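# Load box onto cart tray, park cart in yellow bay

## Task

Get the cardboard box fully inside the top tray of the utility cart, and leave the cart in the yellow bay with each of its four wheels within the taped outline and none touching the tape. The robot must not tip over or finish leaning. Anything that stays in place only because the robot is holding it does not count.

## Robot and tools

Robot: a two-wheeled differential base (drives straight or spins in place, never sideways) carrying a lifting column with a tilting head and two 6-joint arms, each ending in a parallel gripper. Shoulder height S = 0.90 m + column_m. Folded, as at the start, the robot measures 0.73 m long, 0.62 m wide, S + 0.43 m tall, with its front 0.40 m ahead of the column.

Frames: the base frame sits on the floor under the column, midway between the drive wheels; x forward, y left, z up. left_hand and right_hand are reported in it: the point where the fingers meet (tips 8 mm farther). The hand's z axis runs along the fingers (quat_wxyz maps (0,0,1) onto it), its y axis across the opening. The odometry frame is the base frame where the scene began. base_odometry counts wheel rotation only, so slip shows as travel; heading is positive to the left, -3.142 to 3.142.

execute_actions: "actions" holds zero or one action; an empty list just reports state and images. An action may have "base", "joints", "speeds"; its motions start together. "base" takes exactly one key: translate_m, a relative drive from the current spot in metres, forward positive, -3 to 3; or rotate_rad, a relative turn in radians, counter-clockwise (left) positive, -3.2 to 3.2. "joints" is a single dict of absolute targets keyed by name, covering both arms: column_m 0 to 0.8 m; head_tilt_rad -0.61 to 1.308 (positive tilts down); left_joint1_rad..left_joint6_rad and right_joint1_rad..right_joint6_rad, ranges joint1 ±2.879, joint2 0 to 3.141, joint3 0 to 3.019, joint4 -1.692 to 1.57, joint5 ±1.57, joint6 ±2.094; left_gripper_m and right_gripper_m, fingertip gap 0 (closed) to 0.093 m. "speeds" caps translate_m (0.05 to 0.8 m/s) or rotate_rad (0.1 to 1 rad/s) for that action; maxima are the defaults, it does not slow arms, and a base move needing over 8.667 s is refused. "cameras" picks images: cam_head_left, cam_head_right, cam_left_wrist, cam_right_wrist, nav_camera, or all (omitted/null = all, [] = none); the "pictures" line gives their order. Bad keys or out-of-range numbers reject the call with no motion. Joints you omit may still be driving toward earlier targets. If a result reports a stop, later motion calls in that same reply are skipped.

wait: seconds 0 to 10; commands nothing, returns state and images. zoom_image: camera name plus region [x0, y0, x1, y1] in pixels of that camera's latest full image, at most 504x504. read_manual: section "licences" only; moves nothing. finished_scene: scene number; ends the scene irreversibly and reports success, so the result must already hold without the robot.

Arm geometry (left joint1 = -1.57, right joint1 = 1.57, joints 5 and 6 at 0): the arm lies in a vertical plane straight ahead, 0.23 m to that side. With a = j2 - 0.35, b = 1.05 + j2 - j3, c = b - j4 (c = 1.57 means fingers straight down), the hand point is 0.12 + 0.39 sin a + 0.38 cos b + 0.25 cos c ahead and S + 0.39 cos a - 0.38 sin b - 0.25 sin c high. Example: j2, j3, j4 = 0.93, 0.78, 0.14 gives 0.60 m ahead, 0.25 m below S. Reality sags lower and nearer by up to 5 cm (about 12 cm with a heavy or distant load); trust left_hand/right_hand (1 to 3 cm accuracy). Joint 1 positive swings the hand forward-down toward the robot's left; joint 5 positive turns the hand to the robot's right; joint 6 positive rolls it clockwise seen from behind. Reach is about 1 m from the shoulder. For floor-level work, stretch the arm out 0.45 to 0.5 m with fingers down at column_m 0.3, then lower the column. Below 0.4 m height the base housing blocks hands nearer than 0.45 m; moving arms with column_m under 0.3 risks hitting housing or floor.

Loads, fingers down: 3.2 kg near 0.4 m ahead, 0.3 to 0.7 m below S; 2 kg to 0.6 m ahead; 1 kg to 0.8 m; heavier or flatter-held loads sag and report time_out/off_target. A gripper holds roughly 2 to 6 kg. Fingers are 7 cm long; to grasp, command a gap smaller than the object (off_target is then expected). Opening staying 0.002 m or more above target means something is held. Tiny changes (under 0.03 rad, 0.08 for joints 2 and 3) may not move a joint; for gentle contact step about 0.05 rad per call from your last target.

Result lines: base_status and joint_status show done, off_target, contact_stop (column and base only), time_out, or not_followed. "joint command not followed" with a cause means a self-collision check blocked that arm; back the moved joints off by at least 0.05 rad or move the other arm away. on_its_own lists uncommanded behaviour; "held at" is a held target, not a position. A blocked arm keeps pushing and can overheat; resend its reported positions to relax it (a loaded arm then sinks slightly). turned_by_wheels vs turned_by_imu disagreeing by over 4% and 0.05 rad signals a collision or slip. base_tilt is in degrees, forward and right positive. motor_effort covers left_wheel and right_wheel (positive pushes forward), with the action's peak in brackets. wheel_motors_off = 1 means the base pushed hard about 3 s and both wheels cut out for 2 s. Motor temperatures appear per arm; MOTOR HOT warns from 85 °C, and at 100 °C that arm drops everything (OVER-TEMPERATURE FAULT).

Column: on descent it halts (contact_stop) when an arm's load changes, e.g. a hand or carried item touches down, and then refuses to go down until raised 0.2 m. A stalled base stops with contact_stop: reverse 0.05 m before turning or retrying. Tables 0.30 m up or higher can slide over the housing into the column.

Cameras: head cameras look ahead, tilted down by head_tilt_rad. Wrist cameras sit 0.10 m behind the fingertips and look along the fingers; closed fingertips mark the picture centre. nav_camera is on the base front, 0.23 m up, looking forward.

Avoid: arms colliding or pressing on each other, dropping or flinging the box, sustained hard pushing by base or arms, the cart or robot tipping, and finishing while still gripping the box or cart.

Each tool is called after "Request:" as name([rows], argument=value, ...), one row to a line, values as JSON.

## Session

Request:
execute_actions(actions=[])

Scene clock: 0.00 s.
Joint torques (N m, as the arm reports them, + toward a larger angle): no reading
Motor temperatures (°C, as the motors report them): left_arm=[27 39 32 28 26 28] | right_arm=[30 31 29 28 26 28]
base_odometry: x=+0.000 y=+0.000 heading=+0.000 (m, m, rad; odometry frame)
turned_by_wheels: +0.000 (rad since the last result)
turned_by_imu: +0.000 (rad since the last result)
base_tilt: forward=-0.1 right=+0.2 (deg)
base_status: not commanded
joint_positions: column_m=+0.554 head_tilt_rad=+0.859 left_joint1_rad=-1.560 left_joint2_rad=+0.853 left_joint3_rad=+0.436 left_joint4_rad=-0.919 left_joint5_rad=-0.025 left_joint6_rad=-0.084 left_gripper_m=+0.094 right_joint1_rad=+1.569 right_joint2_rad=+0.892 right_joint3_rad=+0.424 right_joint4_rad=-0.991 right_joint5_rad=+0.043 right_joint6_rad=+0.063 right_gripper_m=+0.094
joint_status: not commanded
wheel_motors_off: 0
motor_effort: left_wheel=+4 right_wheel=+3 (%)
left_hand: x=+0.1731 y=+0.2312 z=+1.2442 quat_wxyz=(+0.394, +0.038, -0.918, -0.031) (m; base frame)
right_hand: x=+0.1472 y=-0.2332 z=+1.2583 quat_wxyz=(+0.450, -0.019, -0.892, +0.034) (m; base frame)
pictures: cam_head_left, cam_head_right, cam_left_wrist, cam_right_wrist, nav_camera
camera_calibration (this result's frames):
cam_head_left: T_world_to_cam=[[0.0801356, -0.994684, -0.06467, 0.130183], [-0.763916, -0.0196078, -0.645018, 1.03393], [0.640321, 0.101091, -0.761426, 1.06336], [0, 0, 0, 1]] pos_world=[0.0985115, 0.0422683, 1.48499]
cam_head_right: T_world_to_cam=[[0.0811496, -0.99454, -0.065616, 0.0507951], [-0.755554, -0.0184465, -0.654827, 1.04256], [0.650041, 0.102715, -0.752925, 1.04309], [0, 0, 0, 1]] pos_world=[0.105541, -0.0373919, 1.4714]
cam_left_wrist: T_world_to_cam=[[0.0334645, -0.996237, -0.0799556, 0.328049], [-0.135588, -0.0837862, 0.987216, -1.18419], [-0.9902, -0.0221956, -0.137882, 0.471894], [0, 0, 0, 1]] pos_world=[0.295728, 0.238069, 1.26035]
cam_right_wrist: T_world_to_cam=[[0.000765467, -0.996232, 0.0867229, -0.345375], [-0.024067, 0.0866794, 0.995946, -1.22677], [-0.99971, -0.00284952, -0.02391, 0.29828], [0, 0, 0, 1]] pos_world=[0.268933, -0.236888, 1.25888]
Images, in order (width x height): cam_head_left 672x504, cam_head_right 672x504, cam_left_wrist 504x504, cam_right_wrist 504x504, nav_camera 672x504.

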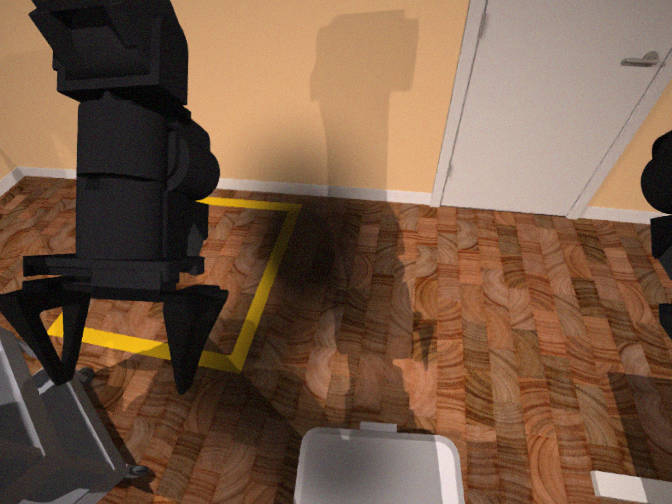

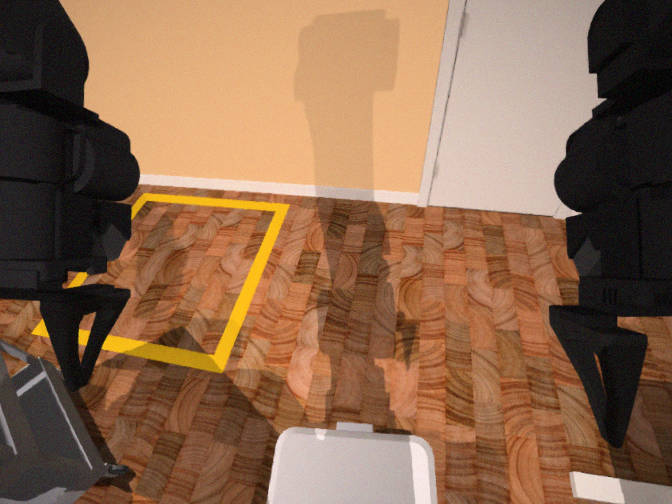

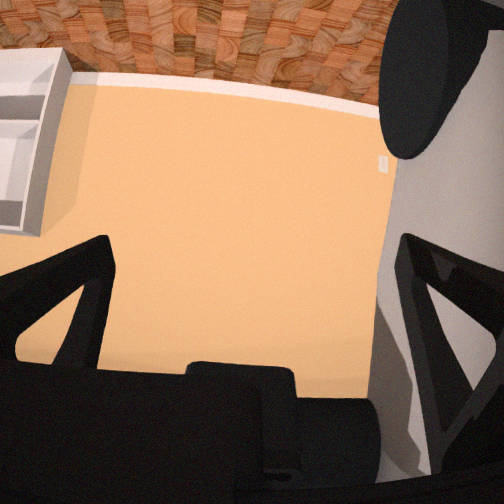

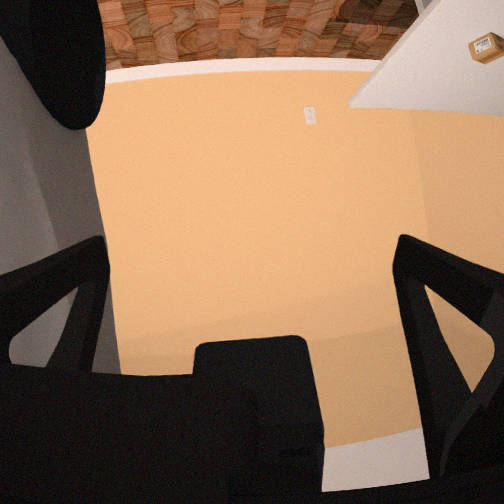

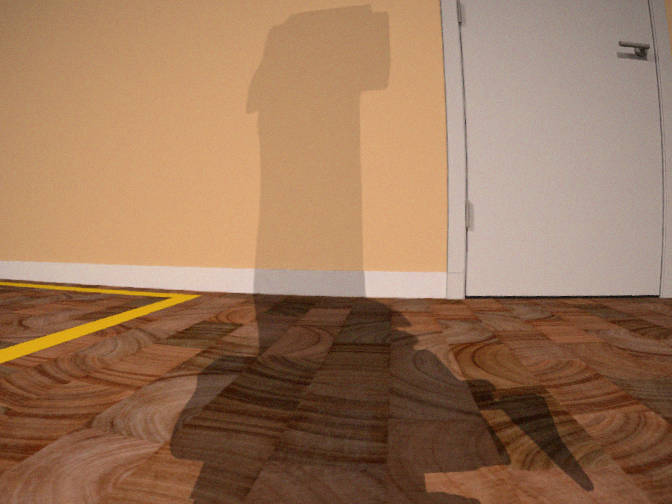

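Request:
zoom_image(camera="cam_head_left", region=[0, 300, 240, 504])

Request:
zoom_image(camera="cam_right_wrist", region=[330, 0, 504, 130])

Region (0, 300, 240, 504) of cam_head_left's 672x504 image, scaled by 2.100, with more detail than that image has; it fills the top 428 rows of this view, and the rest is white.

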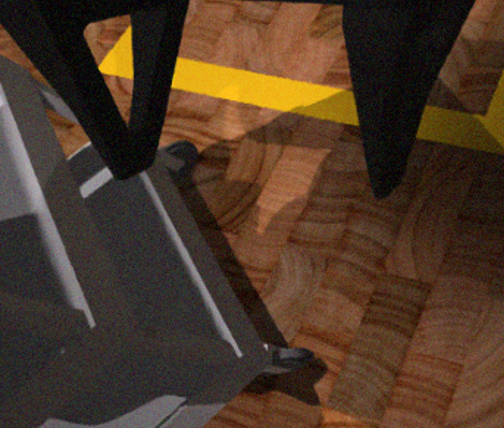

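Region (330, 0, 504, 130) of cam_right_wrist's 504x504 image, scaled by 2.897, with more detail than that image has; it fills the top 377 rows of this view, and the rest is white.

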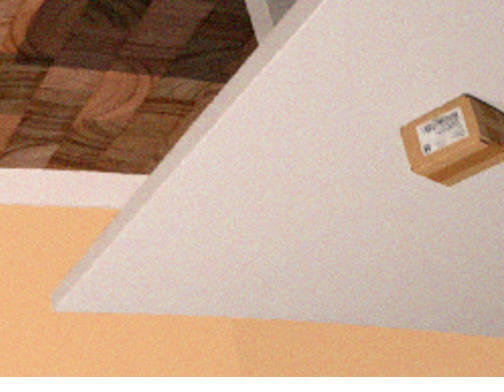

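Request:
execute_actions([
  {"base": {"translate_m": -0.96}, "joints": {"column_m": 0.44, "head_tilt_rad": 0.7, "left_joint1_rad": -1.57, "left_joint2_rad": 1.62, "left_joint3_rad": 1.72, "left_joint4_rad": -0.62, "left_joint5_rad": 0, "left_joint6_rad": 0, "right_joint1_rad": 1.57, "right_joint2_rad": 1.65, "right_joint3_rad": 1.8, "right_joint4_rad": -0.67, "right_joint5_rad": 0, "right_joint6_rad": 0}},
], cameras=["cam_head_left", "cam_head_right", "nav_camera"])

Scene clock: 107.77 s.
Joint torques (N m, as the arm reports them, + toward a larger angle): left_arm=[ -2.42 -25.45   6.73  -0.32   0.05   0.09] | right_arm=[  0.86 -25.49   6.78   0.25  -0.1   -0.07]
Motor temperatures (°C, as the motors report them): left_arm=[27 38 32 28 26 28] | right_arm=[30 31 29 29 26 28]
base_odometry: x=-0.960 y=+0.000 heading=+0.000 (m, m, rad; odometry frame)
turned_by_wheels: +0.000 (rad since the last result)
turned_by_imu: +0.001 (rad since the last result)
base_tilt: forward=-0.1 right=+0.2 (deg)
base_status: done
joint_positions: column_m=+0.440 head_tilt_rad=+0.716 left_joint1_rad=-1.560 left_joint2_rad=+1.610 left_joint3_rad=+1.715 left_joint4_rad=-0.619 left_joint5_rad=-0.002 left_joint6_rad=-0.011 left_gripper_m=+0.094 right_joint1_rad=+1.569 right_joint2_rad=+1.645 right_joint3_rad=+1.791 right_joint4_rad=-0.670 right_joint5_rad=+0.002 right_joint6_rad=+0.006 right_gripper_m=+0.094
joint_status: all done
wheel_motors_off: 0
motor_effort: left_wheel=+0(42) right_wheel=-1(50) (%)
left_hand: x=+0.7173 y=+0.2320 z=+0.9037 quat_wxyz=(-0.005, +0.008, -1.000, -0.005) (m; base frame)
right_hand: x=+0.7316 y=-0.2267 z=+0.9004 quat_wxyz=(+0.000, -0.003, -1.000, +0.001) (m; base frame)
pictures: cam_head_left, cam_head_right, nav_camera
camera_calibration (this result's frames):
cam_head_left: T_world_to_cam=[[0.0885289, -0.994684, -0.0525982, 0.105166], [-0.664268, -0.0196078, -0.747237, 1.10108], [0.742234, 0.101091, -0.662473, 0.830227], [0, 0, 0, 1]] pos_world=[0.105883, 0.0422683, 1.37831]
cam_head_right: T_world_to_cam=[[0.0896672, -0.99454, -0.0533902, 0.025444], [-0.654594, -0.0184465, -0.755755, 1.1067], [0.750644, 0.102715, -0.652674, 0.809144], [0, 0, 0, 1]] pos_world=[0.114776, -0.0373919, 1.36586]
Images, in order (width x height): cam_head_left 672x504, cam_head_right 672x504, nav_camera 672x504.

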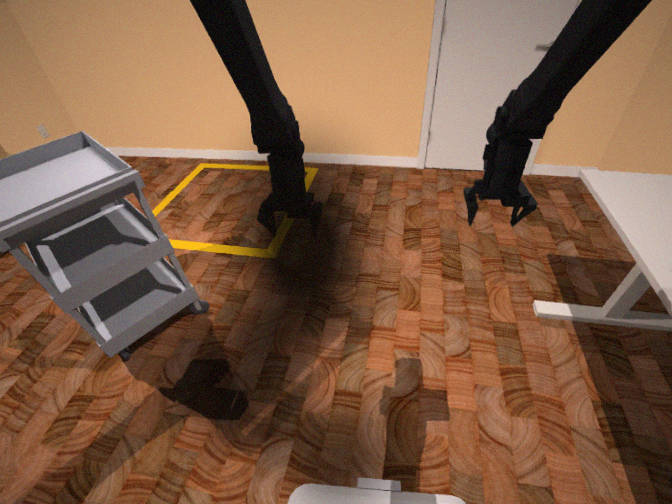

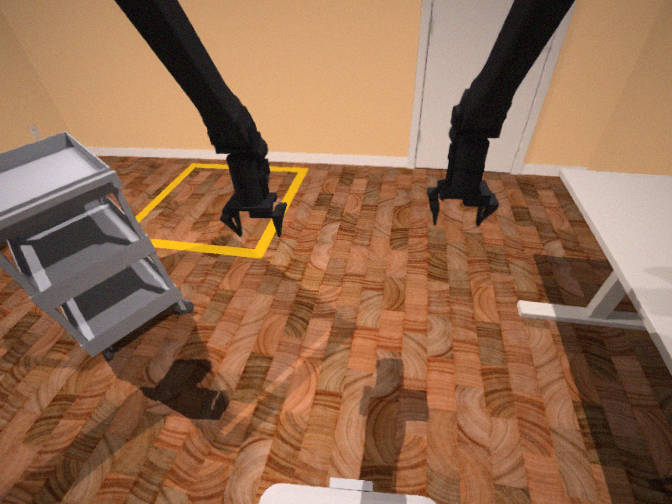

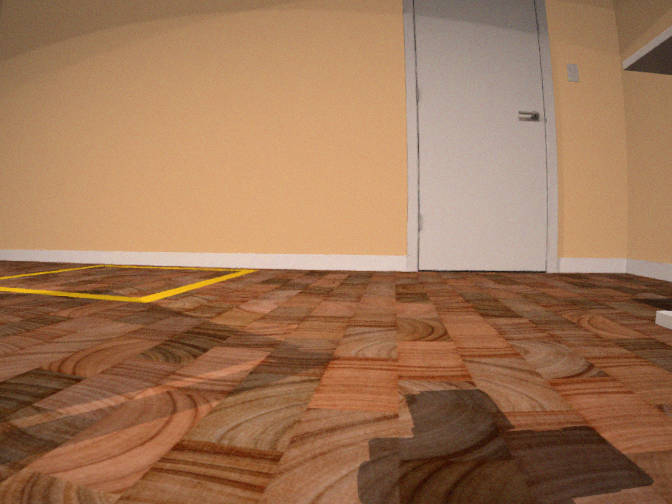

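Request:
zoom_image(camera="cam_head_left", region=[0, 120, 250, 370])

Region (0, 120, 250, 370) of cam_head_left's 672x504 image, scaled by 2.016, with more detail than that image has.

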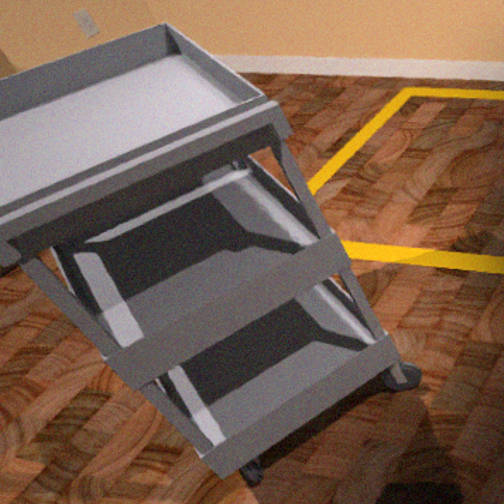

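Request:
execute_actions([
  {"base": {"rotate_rad": -0.91}, "joints": {"head_tilt_rad": 0.8}},
])

Scene clock: 153.60 s.
Joint torques (N m, as the arm reports them, + toward a larger angle): left_arm=[ -1.85 -25.3    6.74  -0.34   0.01   0.08] | right_arm=[  0.79 -25.81   6.67   0.24  -0.05  -0.07]
Motor temperatures (°C, as the motors report them): left_arm=[27 41 33 28 26 28] | right_arm=[30 34 30 29 26 28]
base_odometry: x=-0.960 y=+0.000 heading=-0.909 (m, m, rad; odometry frame)
turned_by_wheels: -0.910 (rad since the last result)
turned_by_imu: -0.889 (rad since the last result)
base_tilt: forward=+0.1 right=+0.2 (deg)
base_status: done
joint_positions: column_m=+0.440 head_tilt_rad=+0.802 left_joint1_rad=-1.569 left_joint2_rad=+1.610 left_joint3_rad=+1.715 left_joint4_rad=-0.619 left_joint5_rad=-0.001 left_joint6_rad=-0.011 left_gripper_m=+0.095 right_joint1_rad=+1.569 right_joint2_rad=+1.645 right_joint3_rad=+1.791 right_joint4_rad=-0.670 right_joint5_rad=+0.001 right_joint6_rad=+0.006 right_gripper_m=+0.094
joint_status: all done
wheel_motors_off: 0
motor_effort: left_wheel=+0(45) right_wheel=+0(42) (%)
left_hand: x=+0.7174 y=+0.2261 z=+0.9037 quat_wxyz=(-0.005, +0.006, -1.000, -0.001) (m; base frame)
right_hand: x=+0.7316 y=-0.2265 z=+0.9004 quat_wxyz=(+0.000, -0.003, -1.000, +0.001) (m; base frame)
pictures: cam_head_left, cam_head_right, cam_left_wrist, cam_right_wrist, nav_camera
camera_calibration (this result's frames):
cam_head_left: T_world_to_cam=[[0.0837144, -0.994684, -0.0599653, 0.115913], [-0.725647, -0.0196078, -0.687788, 1.01938], [0.682956, 0.101091, -0.72343, 0.92012], [0, 0, 0, 1]] pos_world=[0.101601, 0.0422683, 1.37371]
cam_head_right: T_world_to_cam=[[0.0847809, -0.99454, -0.0608516, 0.0363288], [-0.716735, -0.0184465, -0.697101, 1.02616], [0.692172, 0.102715, -0.714386, 0.900073], [0, 0, 0, 1]] pos_world=[0.109398, -0.0373919, 1.36055]
cam_left_wrist: T_world_to_cam=[[-0.00151538, -0.999979, -0.00637242, 0.236897], [-0.817863, -0.00242742, 0.575408, 0.0684709], [-0.575411, 0.00608373, -0.817842, 1.27431], [0, 0, 0, 1]] pos_world=[0.789612, 0.229305, 1.0043]
cam_right_wrist: T_world_to_cam=[[-0.0115168, -0.999879, 0.0105013, -0.231357], [-0.818081, 0.0154607, 0.574895, 0.0870929], [-0.574987, -0.00196996, -0.81816, 1.27863], [0, 0, 0, 1]] pos_world=[0.803782, -0.230157, 0.998487]
Images, in order (width x height): cam_head_left 672x504, cam_head_right 672x504, cam_left_wrist 504x504, cam_right_wrist 504x504, nav_camera 672x504.

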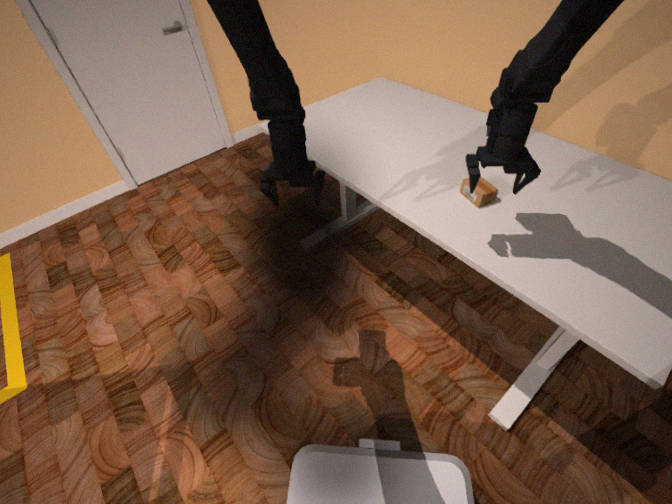

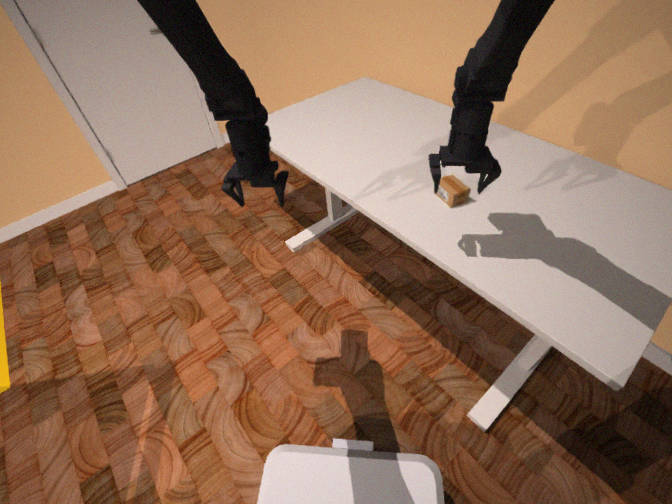

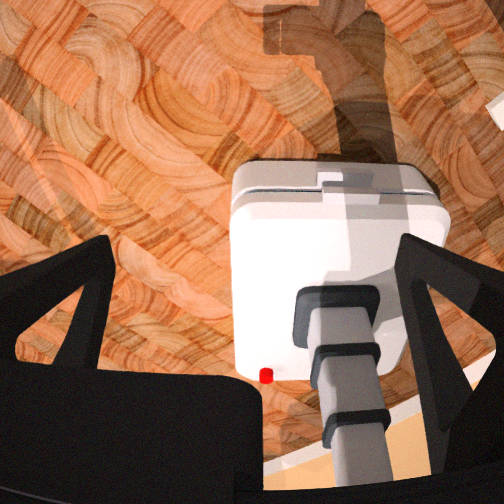

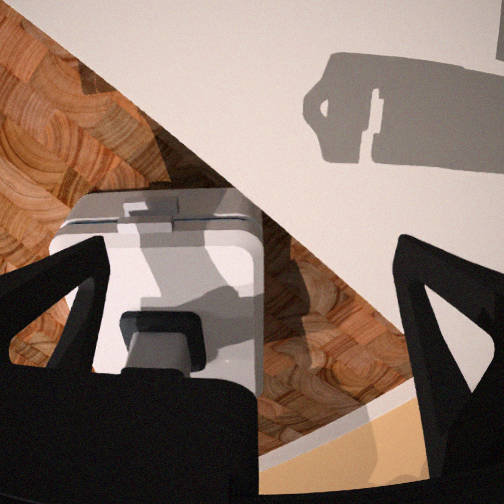

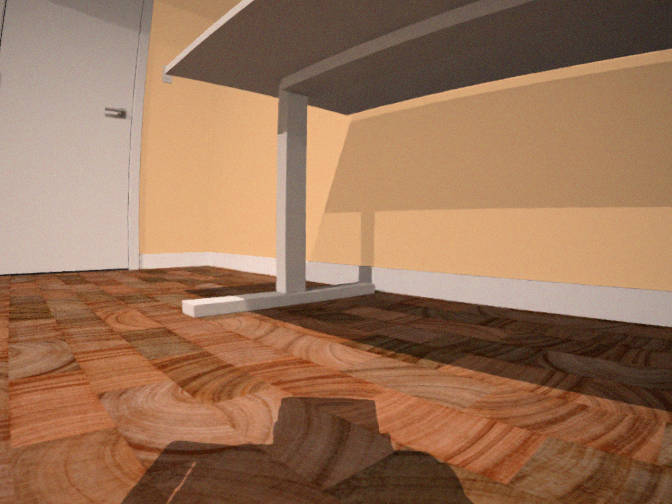

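Request:
zoom_image(camera="cam_head_right", region=[410, 150, 510, 230])

Request:
zoom_image(camera="cam_head_left", region=[440, 150, 540, 230])

Region (410, 150, 510, 230) of cam_head_right's 672x504 image, scaled by 5.040, with more detail than that image has; it fills the top 403 rows of this view, and the rest is white.

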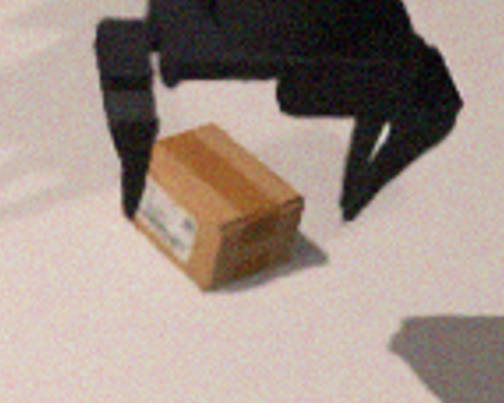

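Region (440, 150, 540, 230) of cam_head_left's 672x504 image, scaled by 5.040, with more detail than that image has; it fills the top 403 rows of this view, and the rest is white.

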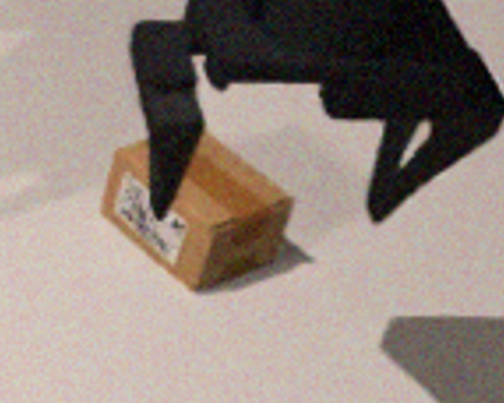

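Request:
execute_actions([
  {"base": {"translate_m": 0.16}, "joints": {"column_m": 0.39, "left_joint2_rad": 1.4, "left_joint3_rad": 1.75, "left_joint4_rad": -0.87, "right_joint1_rad": 1.485, "right_joint2_rad": 1.78, "right_joint3_rad": 2.15, "right_joint4_rad": -0.88, "right_joint5_rad": -0.07, "right_joint6_rad": -0.49}},
], cameras=["cam_head_left", "cam_head_right", "cam_right_wrist"])

Scene clock: 257.60 s.
Joint torques (N m, as the arm reports them, + toward a larger angle): left_arm=[ -1.84 -25.4    8.52  -0.49   0.     0.08] | right_arm=[  0.11 -26.93   9.76   0.19  -0.11  -0.08]
Motor temperatures (°C, as the motors report them): left_arm=[27 43 34 28 26 28] | right_arm=[30 36 31 28 26 28]
base_odometry: x=-0.862 y=-0.127 heading=-0.911 (m, m, rad; odometry frame)
turned_by_wheels: -0.001 (rad since the last result)
turned_by_imu: -0.001 (rad since the last result)
base_tilt: forward=-0.1 right=+0.2 (deg)
base_status: done
joint_positions: column_m=+0.390 head_tilt_rad=+0.802 left_joint1_rad=-1.569 left_joint2_rad=+1.382 left_joint3_rad=+1.746 left_joint4_rad=-0.866 left_joint5_rad=-0.001 left_joint6_rad=-0.011 left_gripper_m=+0.095 right_joint1_rad=+1.478 right_joint2_rad=+1.774 right_joint3_rad=+2.122 right_joint4_rad=-0.880 right_joint5_rad=-0.069 right_joint6_rad=-0.483 right_gripper_m=+0.094
joint_status: all done
wheel_motors_off: 0
motor_effort: left_wheel=-1(45) right_wheel=+1(59) (%)
left_hand: x=+0.7565 y=+0.2258 z=+1.0016 quat_wxyz=(-0.011, +0.006, -1.000, -0.001) (m; base frame)
right_hand: x=+0.7937 y=-0.2822 z=+0.8574 quat_wxyz=(+0.005, +0.216, -0.976, +0.005) (m; base frame)
pictures: cam_head_left, cam_head_right, cam_right_wrist
camera_calibration (this result's frames):
cam_head_left: T_world_to_cam=[[0.083673, -0.994684, -0.0600229, 0.112996], [-0.72612, -0.0196078, -0.687288, 0.984315], [0.682458, 0.101091, -0.7239, 0.884613], [0, 0, 0, 1]] pos_world=[0.101565, 0.0422683, 1.32366]
cam_head_right: T_world_to_cam=[[0.084739, -0.99454, -0.06091, 0.033368], [-0.717215, -0.0184465, -0.696608, 0.990641], [0.69168, 0.102715, -0.714862, 0.865027], [0, 0, 0, 1]] pos_world=[0.109353, -0.0373919, 1.3105]
cam_right_wrist: T_world_to_cam=[[0.417824, -0.908382, 0.0162694, -0.60578], [-0.741373, -0.330545, 0.584042, -0.00289946], [-0.525156, -0.256088, -0.81156, 1.16213], [0, 0, 0, 1]] pos_world=[0.861258, -0.253631, 0.954685]
Images, in order (width x height): cam_head_left 672x504, cam_head_right 672x504, cam_right_wrist 504x504.

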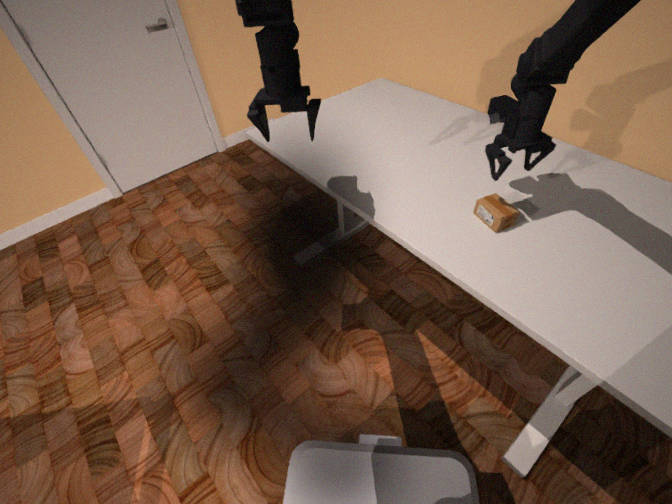

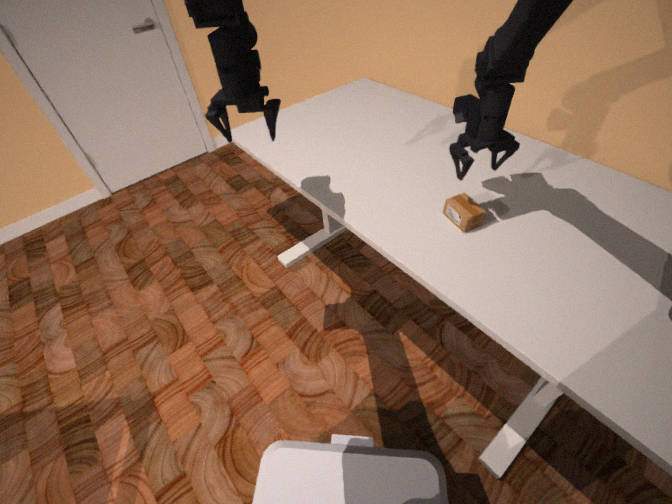

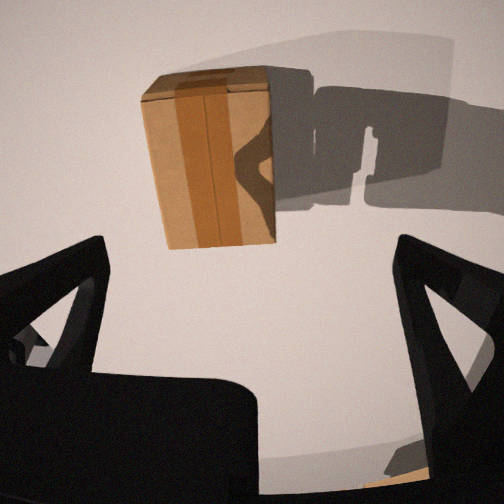

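Request:
execute_actions([
  {"base": {"translate_m": -0.038}, "joints": {"column_m": 0.32, "right_joint6_rad": -0.55}},
], cameras=["cam_head_right", "cam_right_wrist"])

Scene clock: 296.73 s.
Joint torques (N m, as the arm reports them, + toward a larger angle): left_arm=[ -1.65 -25.33   8.68  -0.41   0.02   0.07] | right_arm=[ -0.23 -28.34   9.9    0.12  -0.1   -0.08]
Motor temperatures (°C, as the motors report them): left_arm=[27 43 35 28 26 28] | right_arm=[30 37 34 28 26 28]
base_odometry: x=-0.885 y=-0.097 heading=-0.909 (m, m, rad; odometry frame)
turned_by_wheels: +0.001 (rad since the last result)
turned_by_imu: +0.002 (rad since the last result)
base_tilt: forward=+0.1 right=+0.3 (deg)
base_status: done
joint_positions: column_m=+0.320 head_tilt_rad=+0.803 left_joint1_rad=-1.569 left_joint2_rad=+1.382 left_joint3_rad=+1.744 left_joint4_rad=-0.866 left_joint5_rad=-0.001 left_joint6_rad=-0.011 left_gripper_m=+0.095 right_joint1_rad=+1.478 right_joint2_rad=+1.775 right_joint3_rad=+2.122 right_joint4_rad=-0.880 right_joint5_rad=-0.069 right_joint6_rad=-0.543 right_gripper_m=+0.094
joint_status: all done
wheel_motors_off: 0
motor_effort: left_wheel=+1(40) right_wheel=-2(40) (%)
left_hand: x=+0.7556 y=+0.2258 z=+0.9311 quat_wxyz=(-0.010, +0.006, -1.000, -0.001) (m; base frame)
right_hand: x=+0.7932 y=-0.2823 z=+0.7867 quat_wxyz=(+0.005, +0.245, -0.969, +0.005) (m; base frame)
pictures: cam_head_right, cam_right_wrist
camera_calibration (this result's frames):
cam_head_right: T_world_to_cam=[[0.0847215, -0.99454, -0.0609343, 0.0291376], [-0.717415, -0.0184465, -0.696402, 0.941626], [0.691475, 0.102715, -0.715061, 0.815263], [0, 0, 0, 1]] pos_world=[0.109335, -0.0373919, 1.24049]
cam_right_wrist: T_world_to_cam=[[0.471053, -0.881978, 0.0149944, -0.638222], [-0.719359, -0.374251, 0.585199, 0.00733196], [-0.510521, -0.286446, -0.810751, 1.08362], [0, 0, 0, 1]] pos_world=[0.85912, -0.249756, 0.883822]
Images, in order (width x height): cam_head_right 672x504, cam_right_wrist 504x504.

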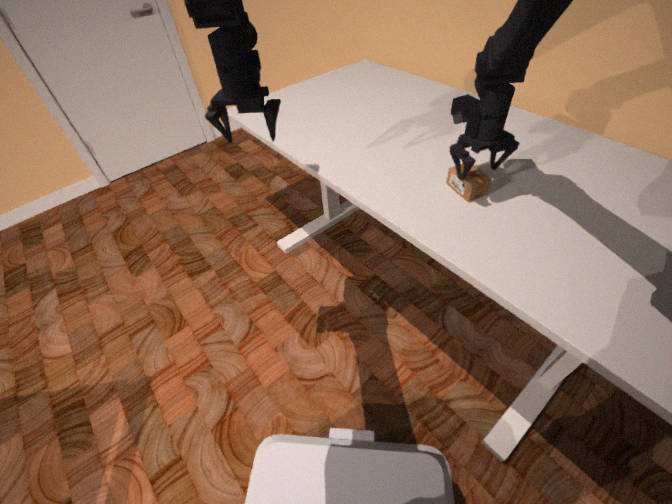

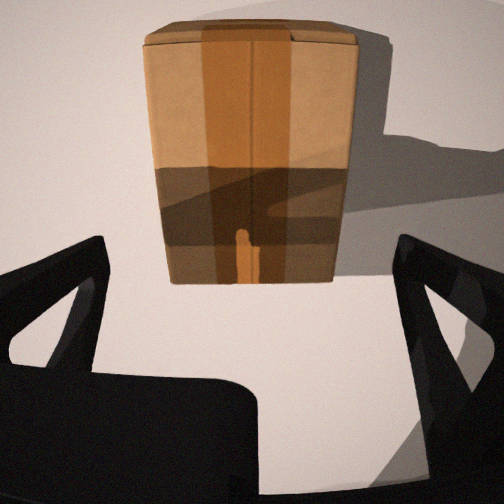

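Request:
execute_actions([
  {"joints": {"column_m": 0.276}},
], cameras=["cam_right_wrist"])

Request:
execute_actions([
  {"joints": {"right_gripper_m": 0.04}},
], cameras=["cam_head_right", "cam_right_wrist"])

Scene clock: 308.73 s.
Joint torques (N m, as the arm reports them, + toward a larger angle): left_arm=[ -1.71 -25.19   8.74  -0.39   0.01   0.08] | right_arm=[ -0.24 -27.5   10.     0.13  -0.1   -0.08]
Motor temperatures (°C, as the motors report them): left_arm=[27 43 36 28 26 28] | right_arm=[30 37 34 28 26 28]
base_odometry: x=-0.885 y=-0.097 heading=-0.909 (m, m, rad; odometry frame)
turned_by_wheels: +0.000 (rad since the last result)
turned_by_imu: +0.001 (rad since the last result)
base_tilt: forward=+0.1 right=+0.2 (deg)
base_status: not commanded
joint_positions: column_m=+0.276 head_tilt_rad=+0.803 left_joint1_rad=-1.569 left_joint2_rad=+1.382 left_joint3_rad=+1.744 left_joint4_rad=-0.866 left_joint5_rad=-0.001 left_joint6_rad=-0.011 left_gripper_m=+0.095 right_joint1_rad=+1.478 right_joint2_rad=+1.775 right_joint3_rad=+2.122 right_joint4_rad=-0.880 right_joint5_rad=-0.069 right_joint6_rad=-0.543 right_gripper_m=+0.094
joint_status: all done
wheel_motors_off: 0
motor_effort: left_wheel=+2(2) right_wheel=-1(3) (%)
left_hand: x=+0.7556 y=+0.2258 z=+0.8871 quat_wxyz=(-0.010, +0.006, -1.000, -0.001) (m; base frame)
right_hand: x=+0.7932 y=-0.2823 z=+0.7427 quat_wxyz=(+0.005, +0.245, -0.969, +0.005) (m; base frame)
pictures: cam_right_wrist
camera_calibration (this result's frames):
cam_right_wrist: T_world_to_cam=[[0.471053, -0.881978, 0.0149944, -0.637562], [-0.719359, -0.374251, 0.585199, 0.033081], [-0.510521, -0.286446, -0.810751, 1.04794], [0, 0, 0, 1]] pos_world=[0.85912, -0.249756, 0.839822]
Images, in order (width x height): cam_right_wrist 504x504.

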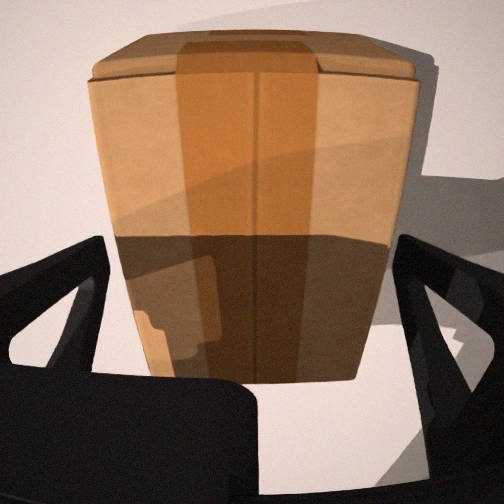

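Scene clock: 309.33 s.
Joint torques (N m, as the arm reports them, + toward a larger angle): left_arm=[ -1.75 -25.17   8.71  -0.45   0.01   0.08] | right_arm=[ -0.23 -27.89   9.93   0.2   -0.1   -0.07]
Motor temperatures (°C, as the motors report them): left_arm=[27 43 36 28 26 28] | right_arm=[30 37 34 28 26 28]
base_odometry: x=-0.885 y=-0.097 heading=-0.909 (m, m, rad; odometry frame)
turned_by_wheels: +0.000 (rad since the last result)
turned_by_imu: +0.000 (rad since the last result)
base_tilt: forward=+0.2 right=+0.4 (deg)
base_status: not commanded
joint_positions: column_m=+0.276 head_tilt_rad=+0.803 left_joint1_rad=-1.569 left_joint2_rad=+1.382 left_joint3_rad=+1.744 left_joint4_rad=-0.866 left_joint5_rad=-0.001 left_joint6_rad=-0.011 left_gripper_m=+0.095 right_joint1_rad=+1.478 right_joint2_rad=+1.775 right_joint3_rad=+2.122 right_joint4_rad=-0.880 right_joint5_rad=-0.069 right_joint6_rad=-0.543 right_gripper_m=+0.059
joint_status: right_gripper_m off_target (ended at +0.059, target +0.040)
wheel_motors_off: 0
motor_effort: left_wheel=+2(2) right_wheel=-3(2) (%)
left_hand: x=+0.7556 y=+0.2258 z=+0.8871 quat_wxyz=(-0.010, +0.006, -1.000, -0.001) (m; base frame)
right_hand: x=+0.7932 y=-0.2822 z=+0.7427 quat_wxyz=(+0.005, +0.245, -0.969, +0.004) (m; base frame)
pictures: cam_head_right, cam_right_wrist
camera_calibration (this result's frames):
cam_head_right: T_world_to_cam=[[0.0847215, -0.99454, -0.0609343, 0.0264564], [-0.717415, -0.0184465, -0.696401, 0.910984], [0.691475, 0.102715, -0.715061, 0.7838], [0, 0, 0, 1]] pos_world=[0.109335, -0.0373919, 1.19649]
cam_right_wrist: T_world_to_cam=[[0.471386, -0.881805, 0.014662, -0.637475], [-0.719225, -0.374748, 0.585046, 0.0329761], [-0.510402, -0.286328, -0.810868, 1.04799], [0, 0, 0, 1]] pos_world=[0.859109, -0.249703, 0.839835]
Images, in order (width x height): cam_head_right 672x504, cam_right_wrist 504x504.

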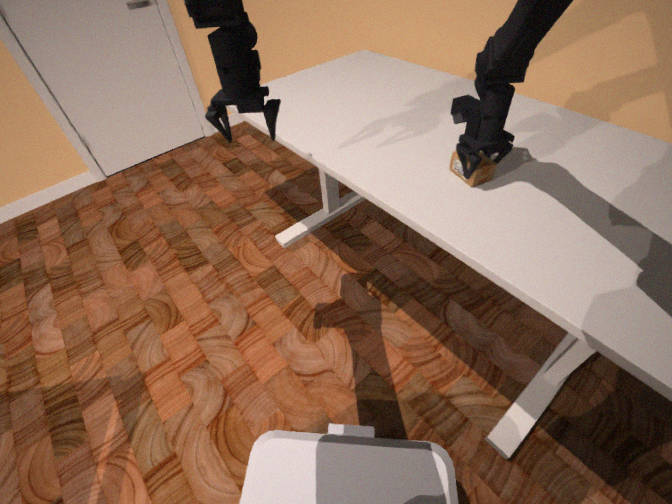

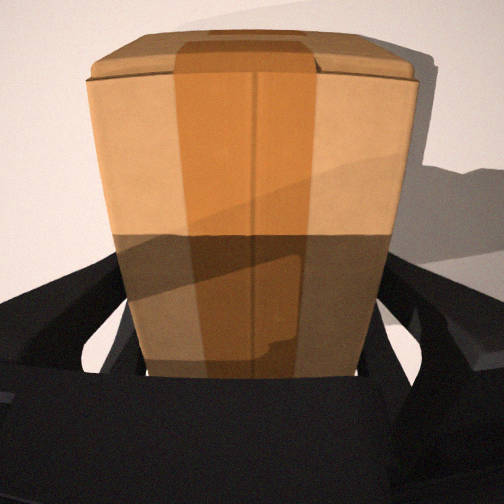

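Request:
execute_actions([
  {"base": {"rotate_rad": 1.855}, "joints": {"column_m": 0.47, "head_tilt_rad": 0.7}},
], cameras=["cam_head_left", "cam_head_right", "cam_right_wrist", "nav_camera"])

Scene clock: 352.60 s.
Joint torques (N m, as the arm reports them, + toward a larger angle): left_arm=[ -1.7  -25.23   8.68  -0.42   0.01   0.08] | right_arm=[  0.08 -28.3    9.98   0.25  -0.1   -0.08]
Motor temperatures (°C, as the motors report them): left_arm=[27 44 36 28 26 28] | right_arm=[30 38 34 28 26 28]
base_odometry: x=-0.885 y=-0.097 heading=+0.945 (m, m, rad; odometry frame)
turned_by_wheels: +1.855 (rad since the last result)
turned_by_imu: +1.825 (rad since the last result)
base_tilt: forward=+0.2 right=+0.3 (deg)
base_status: done
joint_positions: column_m=+0.470 head_tilt_rad=+0.716 left_joint1_rad=-1.570 left_joint2_rad=+1.382 left_joint3_rad=+1.744 left_joint4_rad=-0.866 left_joint5_rad=-0.001 left_joint6_rad=-0.011 left_gripper_m=+0.095 right_joint1_rad=+1.481 right_joint2_rad=+1.780 right_joint3_rad=+2.122 right_joint4_rad=-0.880 right_joint5_rad=-0.069 right_joint6_rad=-0.543 right_gripper_m=+0.059
joint_status: all done
wheel_motors_off: 0
motor_effort: left_wheel=-1(46) right_wheel=-1(46) (%)
left_hand: x=+0.7556 y=+0.2251 z=+1.0810 quat_wxyz=(-0.010, +0.006, -1.000, -0.001) (m; base frame)
right_hand: x=+0.7912 y=-0.2798 z=+0.9330 quat_wxyz=(+0.007, +0.246, -0.969, +0.002) (m; base frame)
pictures: cam_head_left, cam_head_right, cam_right_wrist, nav_camera
camera_calibration (this result's frames):
cam_head_left: T_world_to_cam=[[0.0885135, -0.994684, -0.052624, 0.106774], [-0.664486, -0.0196078, -0.747043, 1.12311], [0.74204, 0.101091, -0.662689, 0.85032], [0, 0, 0, 1]] pos_world=[0.105869, 0.0422683, 1.40813]
cam_head_right: T_world_to_cam=[[0.0896516, -0.99454, -0.0534163, 0.0270761], [-0.654815, -0.0184465, -0.755564, 1.12898], [0.750453, 0.102715, -0.652893, 0.828949], [0, 0, 0, 1]] pos_world=[0.114758, -0.0373919, 1.39568]
cam_right_wrist: T_world_to_cam=[[0.472613, -0.881219, 0.0095102, -0.633202], [-0.715833, -0.377574, 0.587385, -0.0846691], [-0.514024, -0.284414, -0.809251, 1.20385], [0, 0, 0, 1]] pos_world=[0.85746, -0.247566, 1.02998]
Images, in order (width x height): cam_head_left 672x504, cam_head_right 672x504, cam_right_wrist 504x504, nav_camera 672x504.

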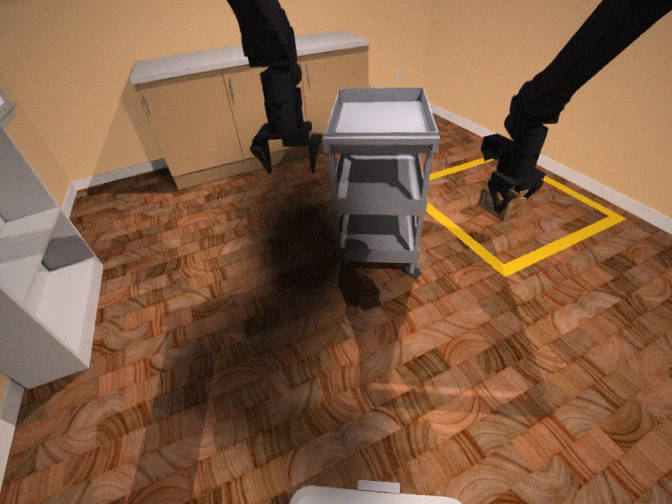

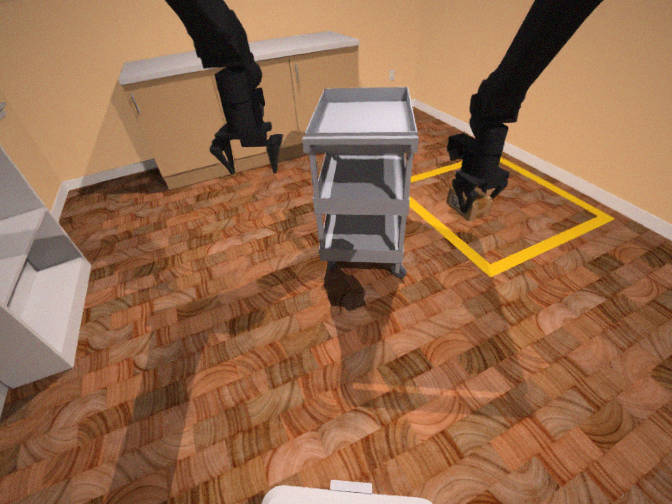

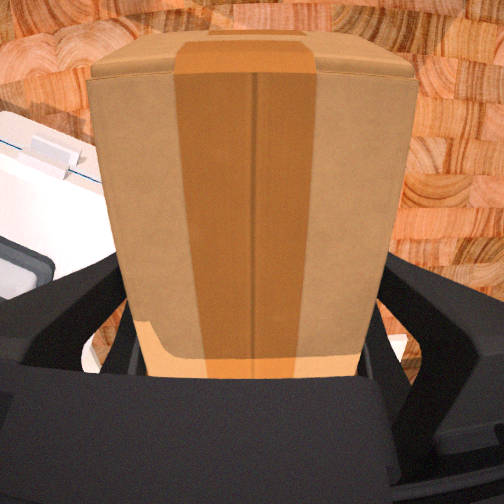

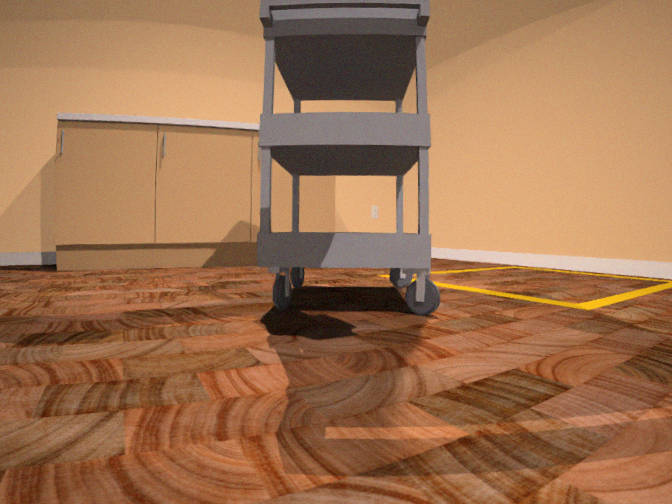

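Request:
zoom_image(camera="cam_head_right", region=[290, 75, 430, 175])

Region (290, 75, 430, 175) of cam_head_right's 672x504 image, scaled by 3.600, with more detail than that image has; it fills the top 360 rows of this view, and the rest is white.

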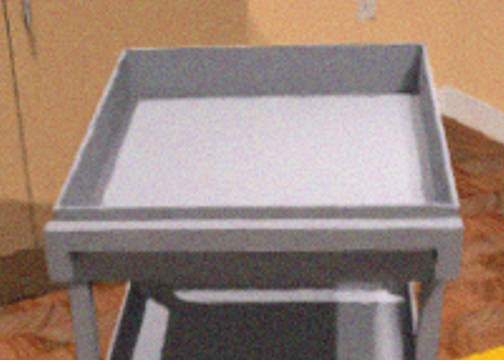

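Request:
execute_actions([
  {"base": {"translate_m": 0.8}, "joints": {"column_m": 0.46, "head_tilt_rad": 0.85, "left_joint1_rad": -1.57, "left_joint2_rad": 1.57, "left_joint3_rad": 1.7, "left_joint4_rad": -0.65, "left_joint5_rad": 0, "left_joint6_rad": 0.04, "right_joint1_rad": 1.79, "right_joint5_rad": 0.19, "right_joint6_rad": 0.14}},
], cameras=["cam_head_left", "cam_head_right", "cam_left_wrist", "cam_right_wrist"])

Scene clock: 397.43 s.
Joint torques (N m, as the arm reports them, + toward a larger angle): left_arm=[ -1.67 -27.64   7.84  -0.15   0.     0.09] | right_arm=[  3.82 -28.77   9.84   0.18   0.     0.08]
Motor temperatures (°C, as the motors report them): left_arm=[27 44 36 28 26 28] | right_arm=[30 38 35 28 26 28]
base_odometry: x=-0.417 y=+0.552 heading=+0.946 (m, m, rad; odometry frame)
turned_by_wheels: +0.000 (rad since the last result)
turned_by_imu: +0.003 (rad since the last result)
base_tilt: forward=-0.1 right=+0.3 (deg)
base_status: done
joint_positions: column_m=+0.460 head_tilt_rad=+0.852 left_joint1_rad=-1.570 left_joint2_rad=+1.588 left_joint3_rad=+1.679 left_joint4_rad=-0.655 left_joint5_rad=-0.001 left_joint6_rad=+0.028 left_gripper_m=+0.095 right_joint1_rad=+1.796 right_joint2_rad=+1.785 right_joint3_rad=+2.122 right_joint4_rad=-0.879 right_joint5_rad=+0.189 right_joint6_rad=+0.134 right_gripper_m=+0.059
joint_status: all done
wheel_motors_off: 0
motor_effort: left_wheel=+1(60) right_wheel=+1(48) (%)
left_hand: x=+0.6979 y=+0.2252 z=+0.9284 quat_wxyz=(+0.021, -0.014, -1.000, +0.000) (m; base frame)
right_hand: x=+0.7848 y=-0.0926 z=+0.9309 quat_wxyz=(+0.004, -0.009, -1.000, -0.002) (m; base frame)
pictures: cam_head_left, cam_head_right, cam_left_wrist, cam_right_wrist
camera_calibration (this result's frames):
cam_head_left: T_world_to_cam=[[0.0805996, -0.994684, -0.0640908, 0.123231], [-0.759247, -0.0196078, -0.650507, 0.980875], [0.645792, 0.101091, -0.756792, 0.984661], [0, 0, 0, 1]] pos_world=[0.0989083, 0.0422683, 1.39115]
cam_head_right: T_world_to_cam=[[0.0816204, -0.99454, -0.0650295, 0.0437429], [-0.750815, -0.0184465, -0.660255, 0.988497], [0.65545, 0.102715, -0.748221, 0.965096], [0, 0, 0, 1]] pos_world=[0.106036, -0.0373919, 1.37761]
cam_left_wrist: T_world_to_cam=[[-0.0411705, -0.999147, -0.0032655, 0.260752], [-0.787268, 0.0304271, 0.615859, -0.0279887], [-0.615234, 0.0279261, -0.787849, 1.2784], [0, 0, 0, 1]] pos_world=[0.775218, 0.225681, 1.02528]
cam_right_wrist: T_world_to_cam=[[-0.0233141, -0.999718, 0.00449707, -0.0822664], [-0.813452, 0.0215848, 0.581232, 0.102032], [-0.581165, 0.00989275, -0.813726, 1.33624], [0, 0, 0, 1]] pos_world=[0.857655, -0.0976646, 1.0284]
Images, in order (width x height): cam_head_left 672x504, cam_head_right 672x504, cam_left_wrist 504x504, cam_right_wrist 504x504.

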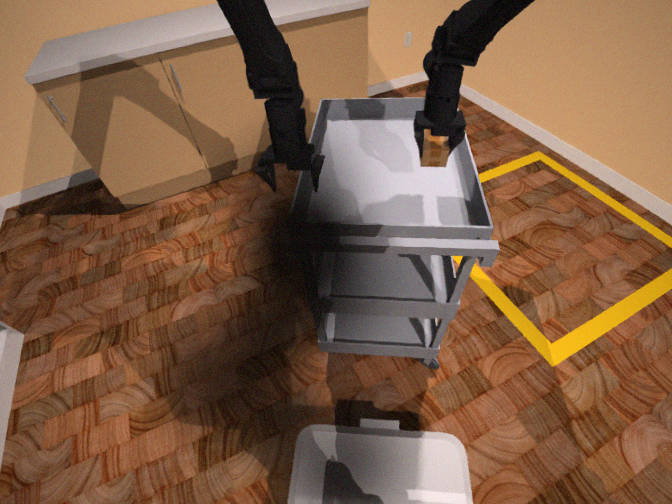

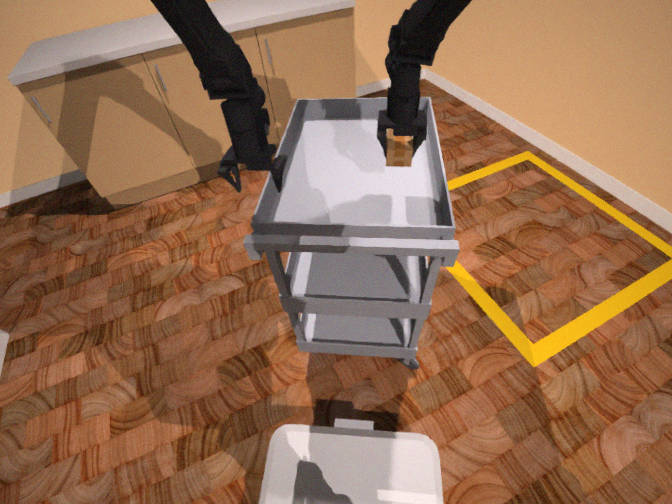

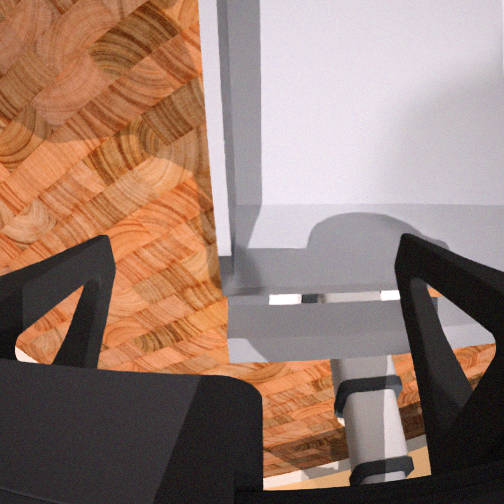

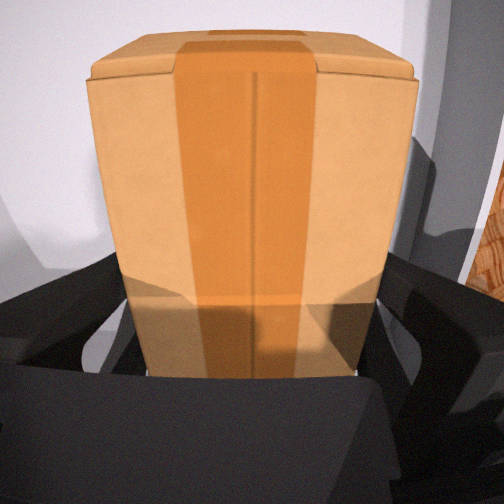

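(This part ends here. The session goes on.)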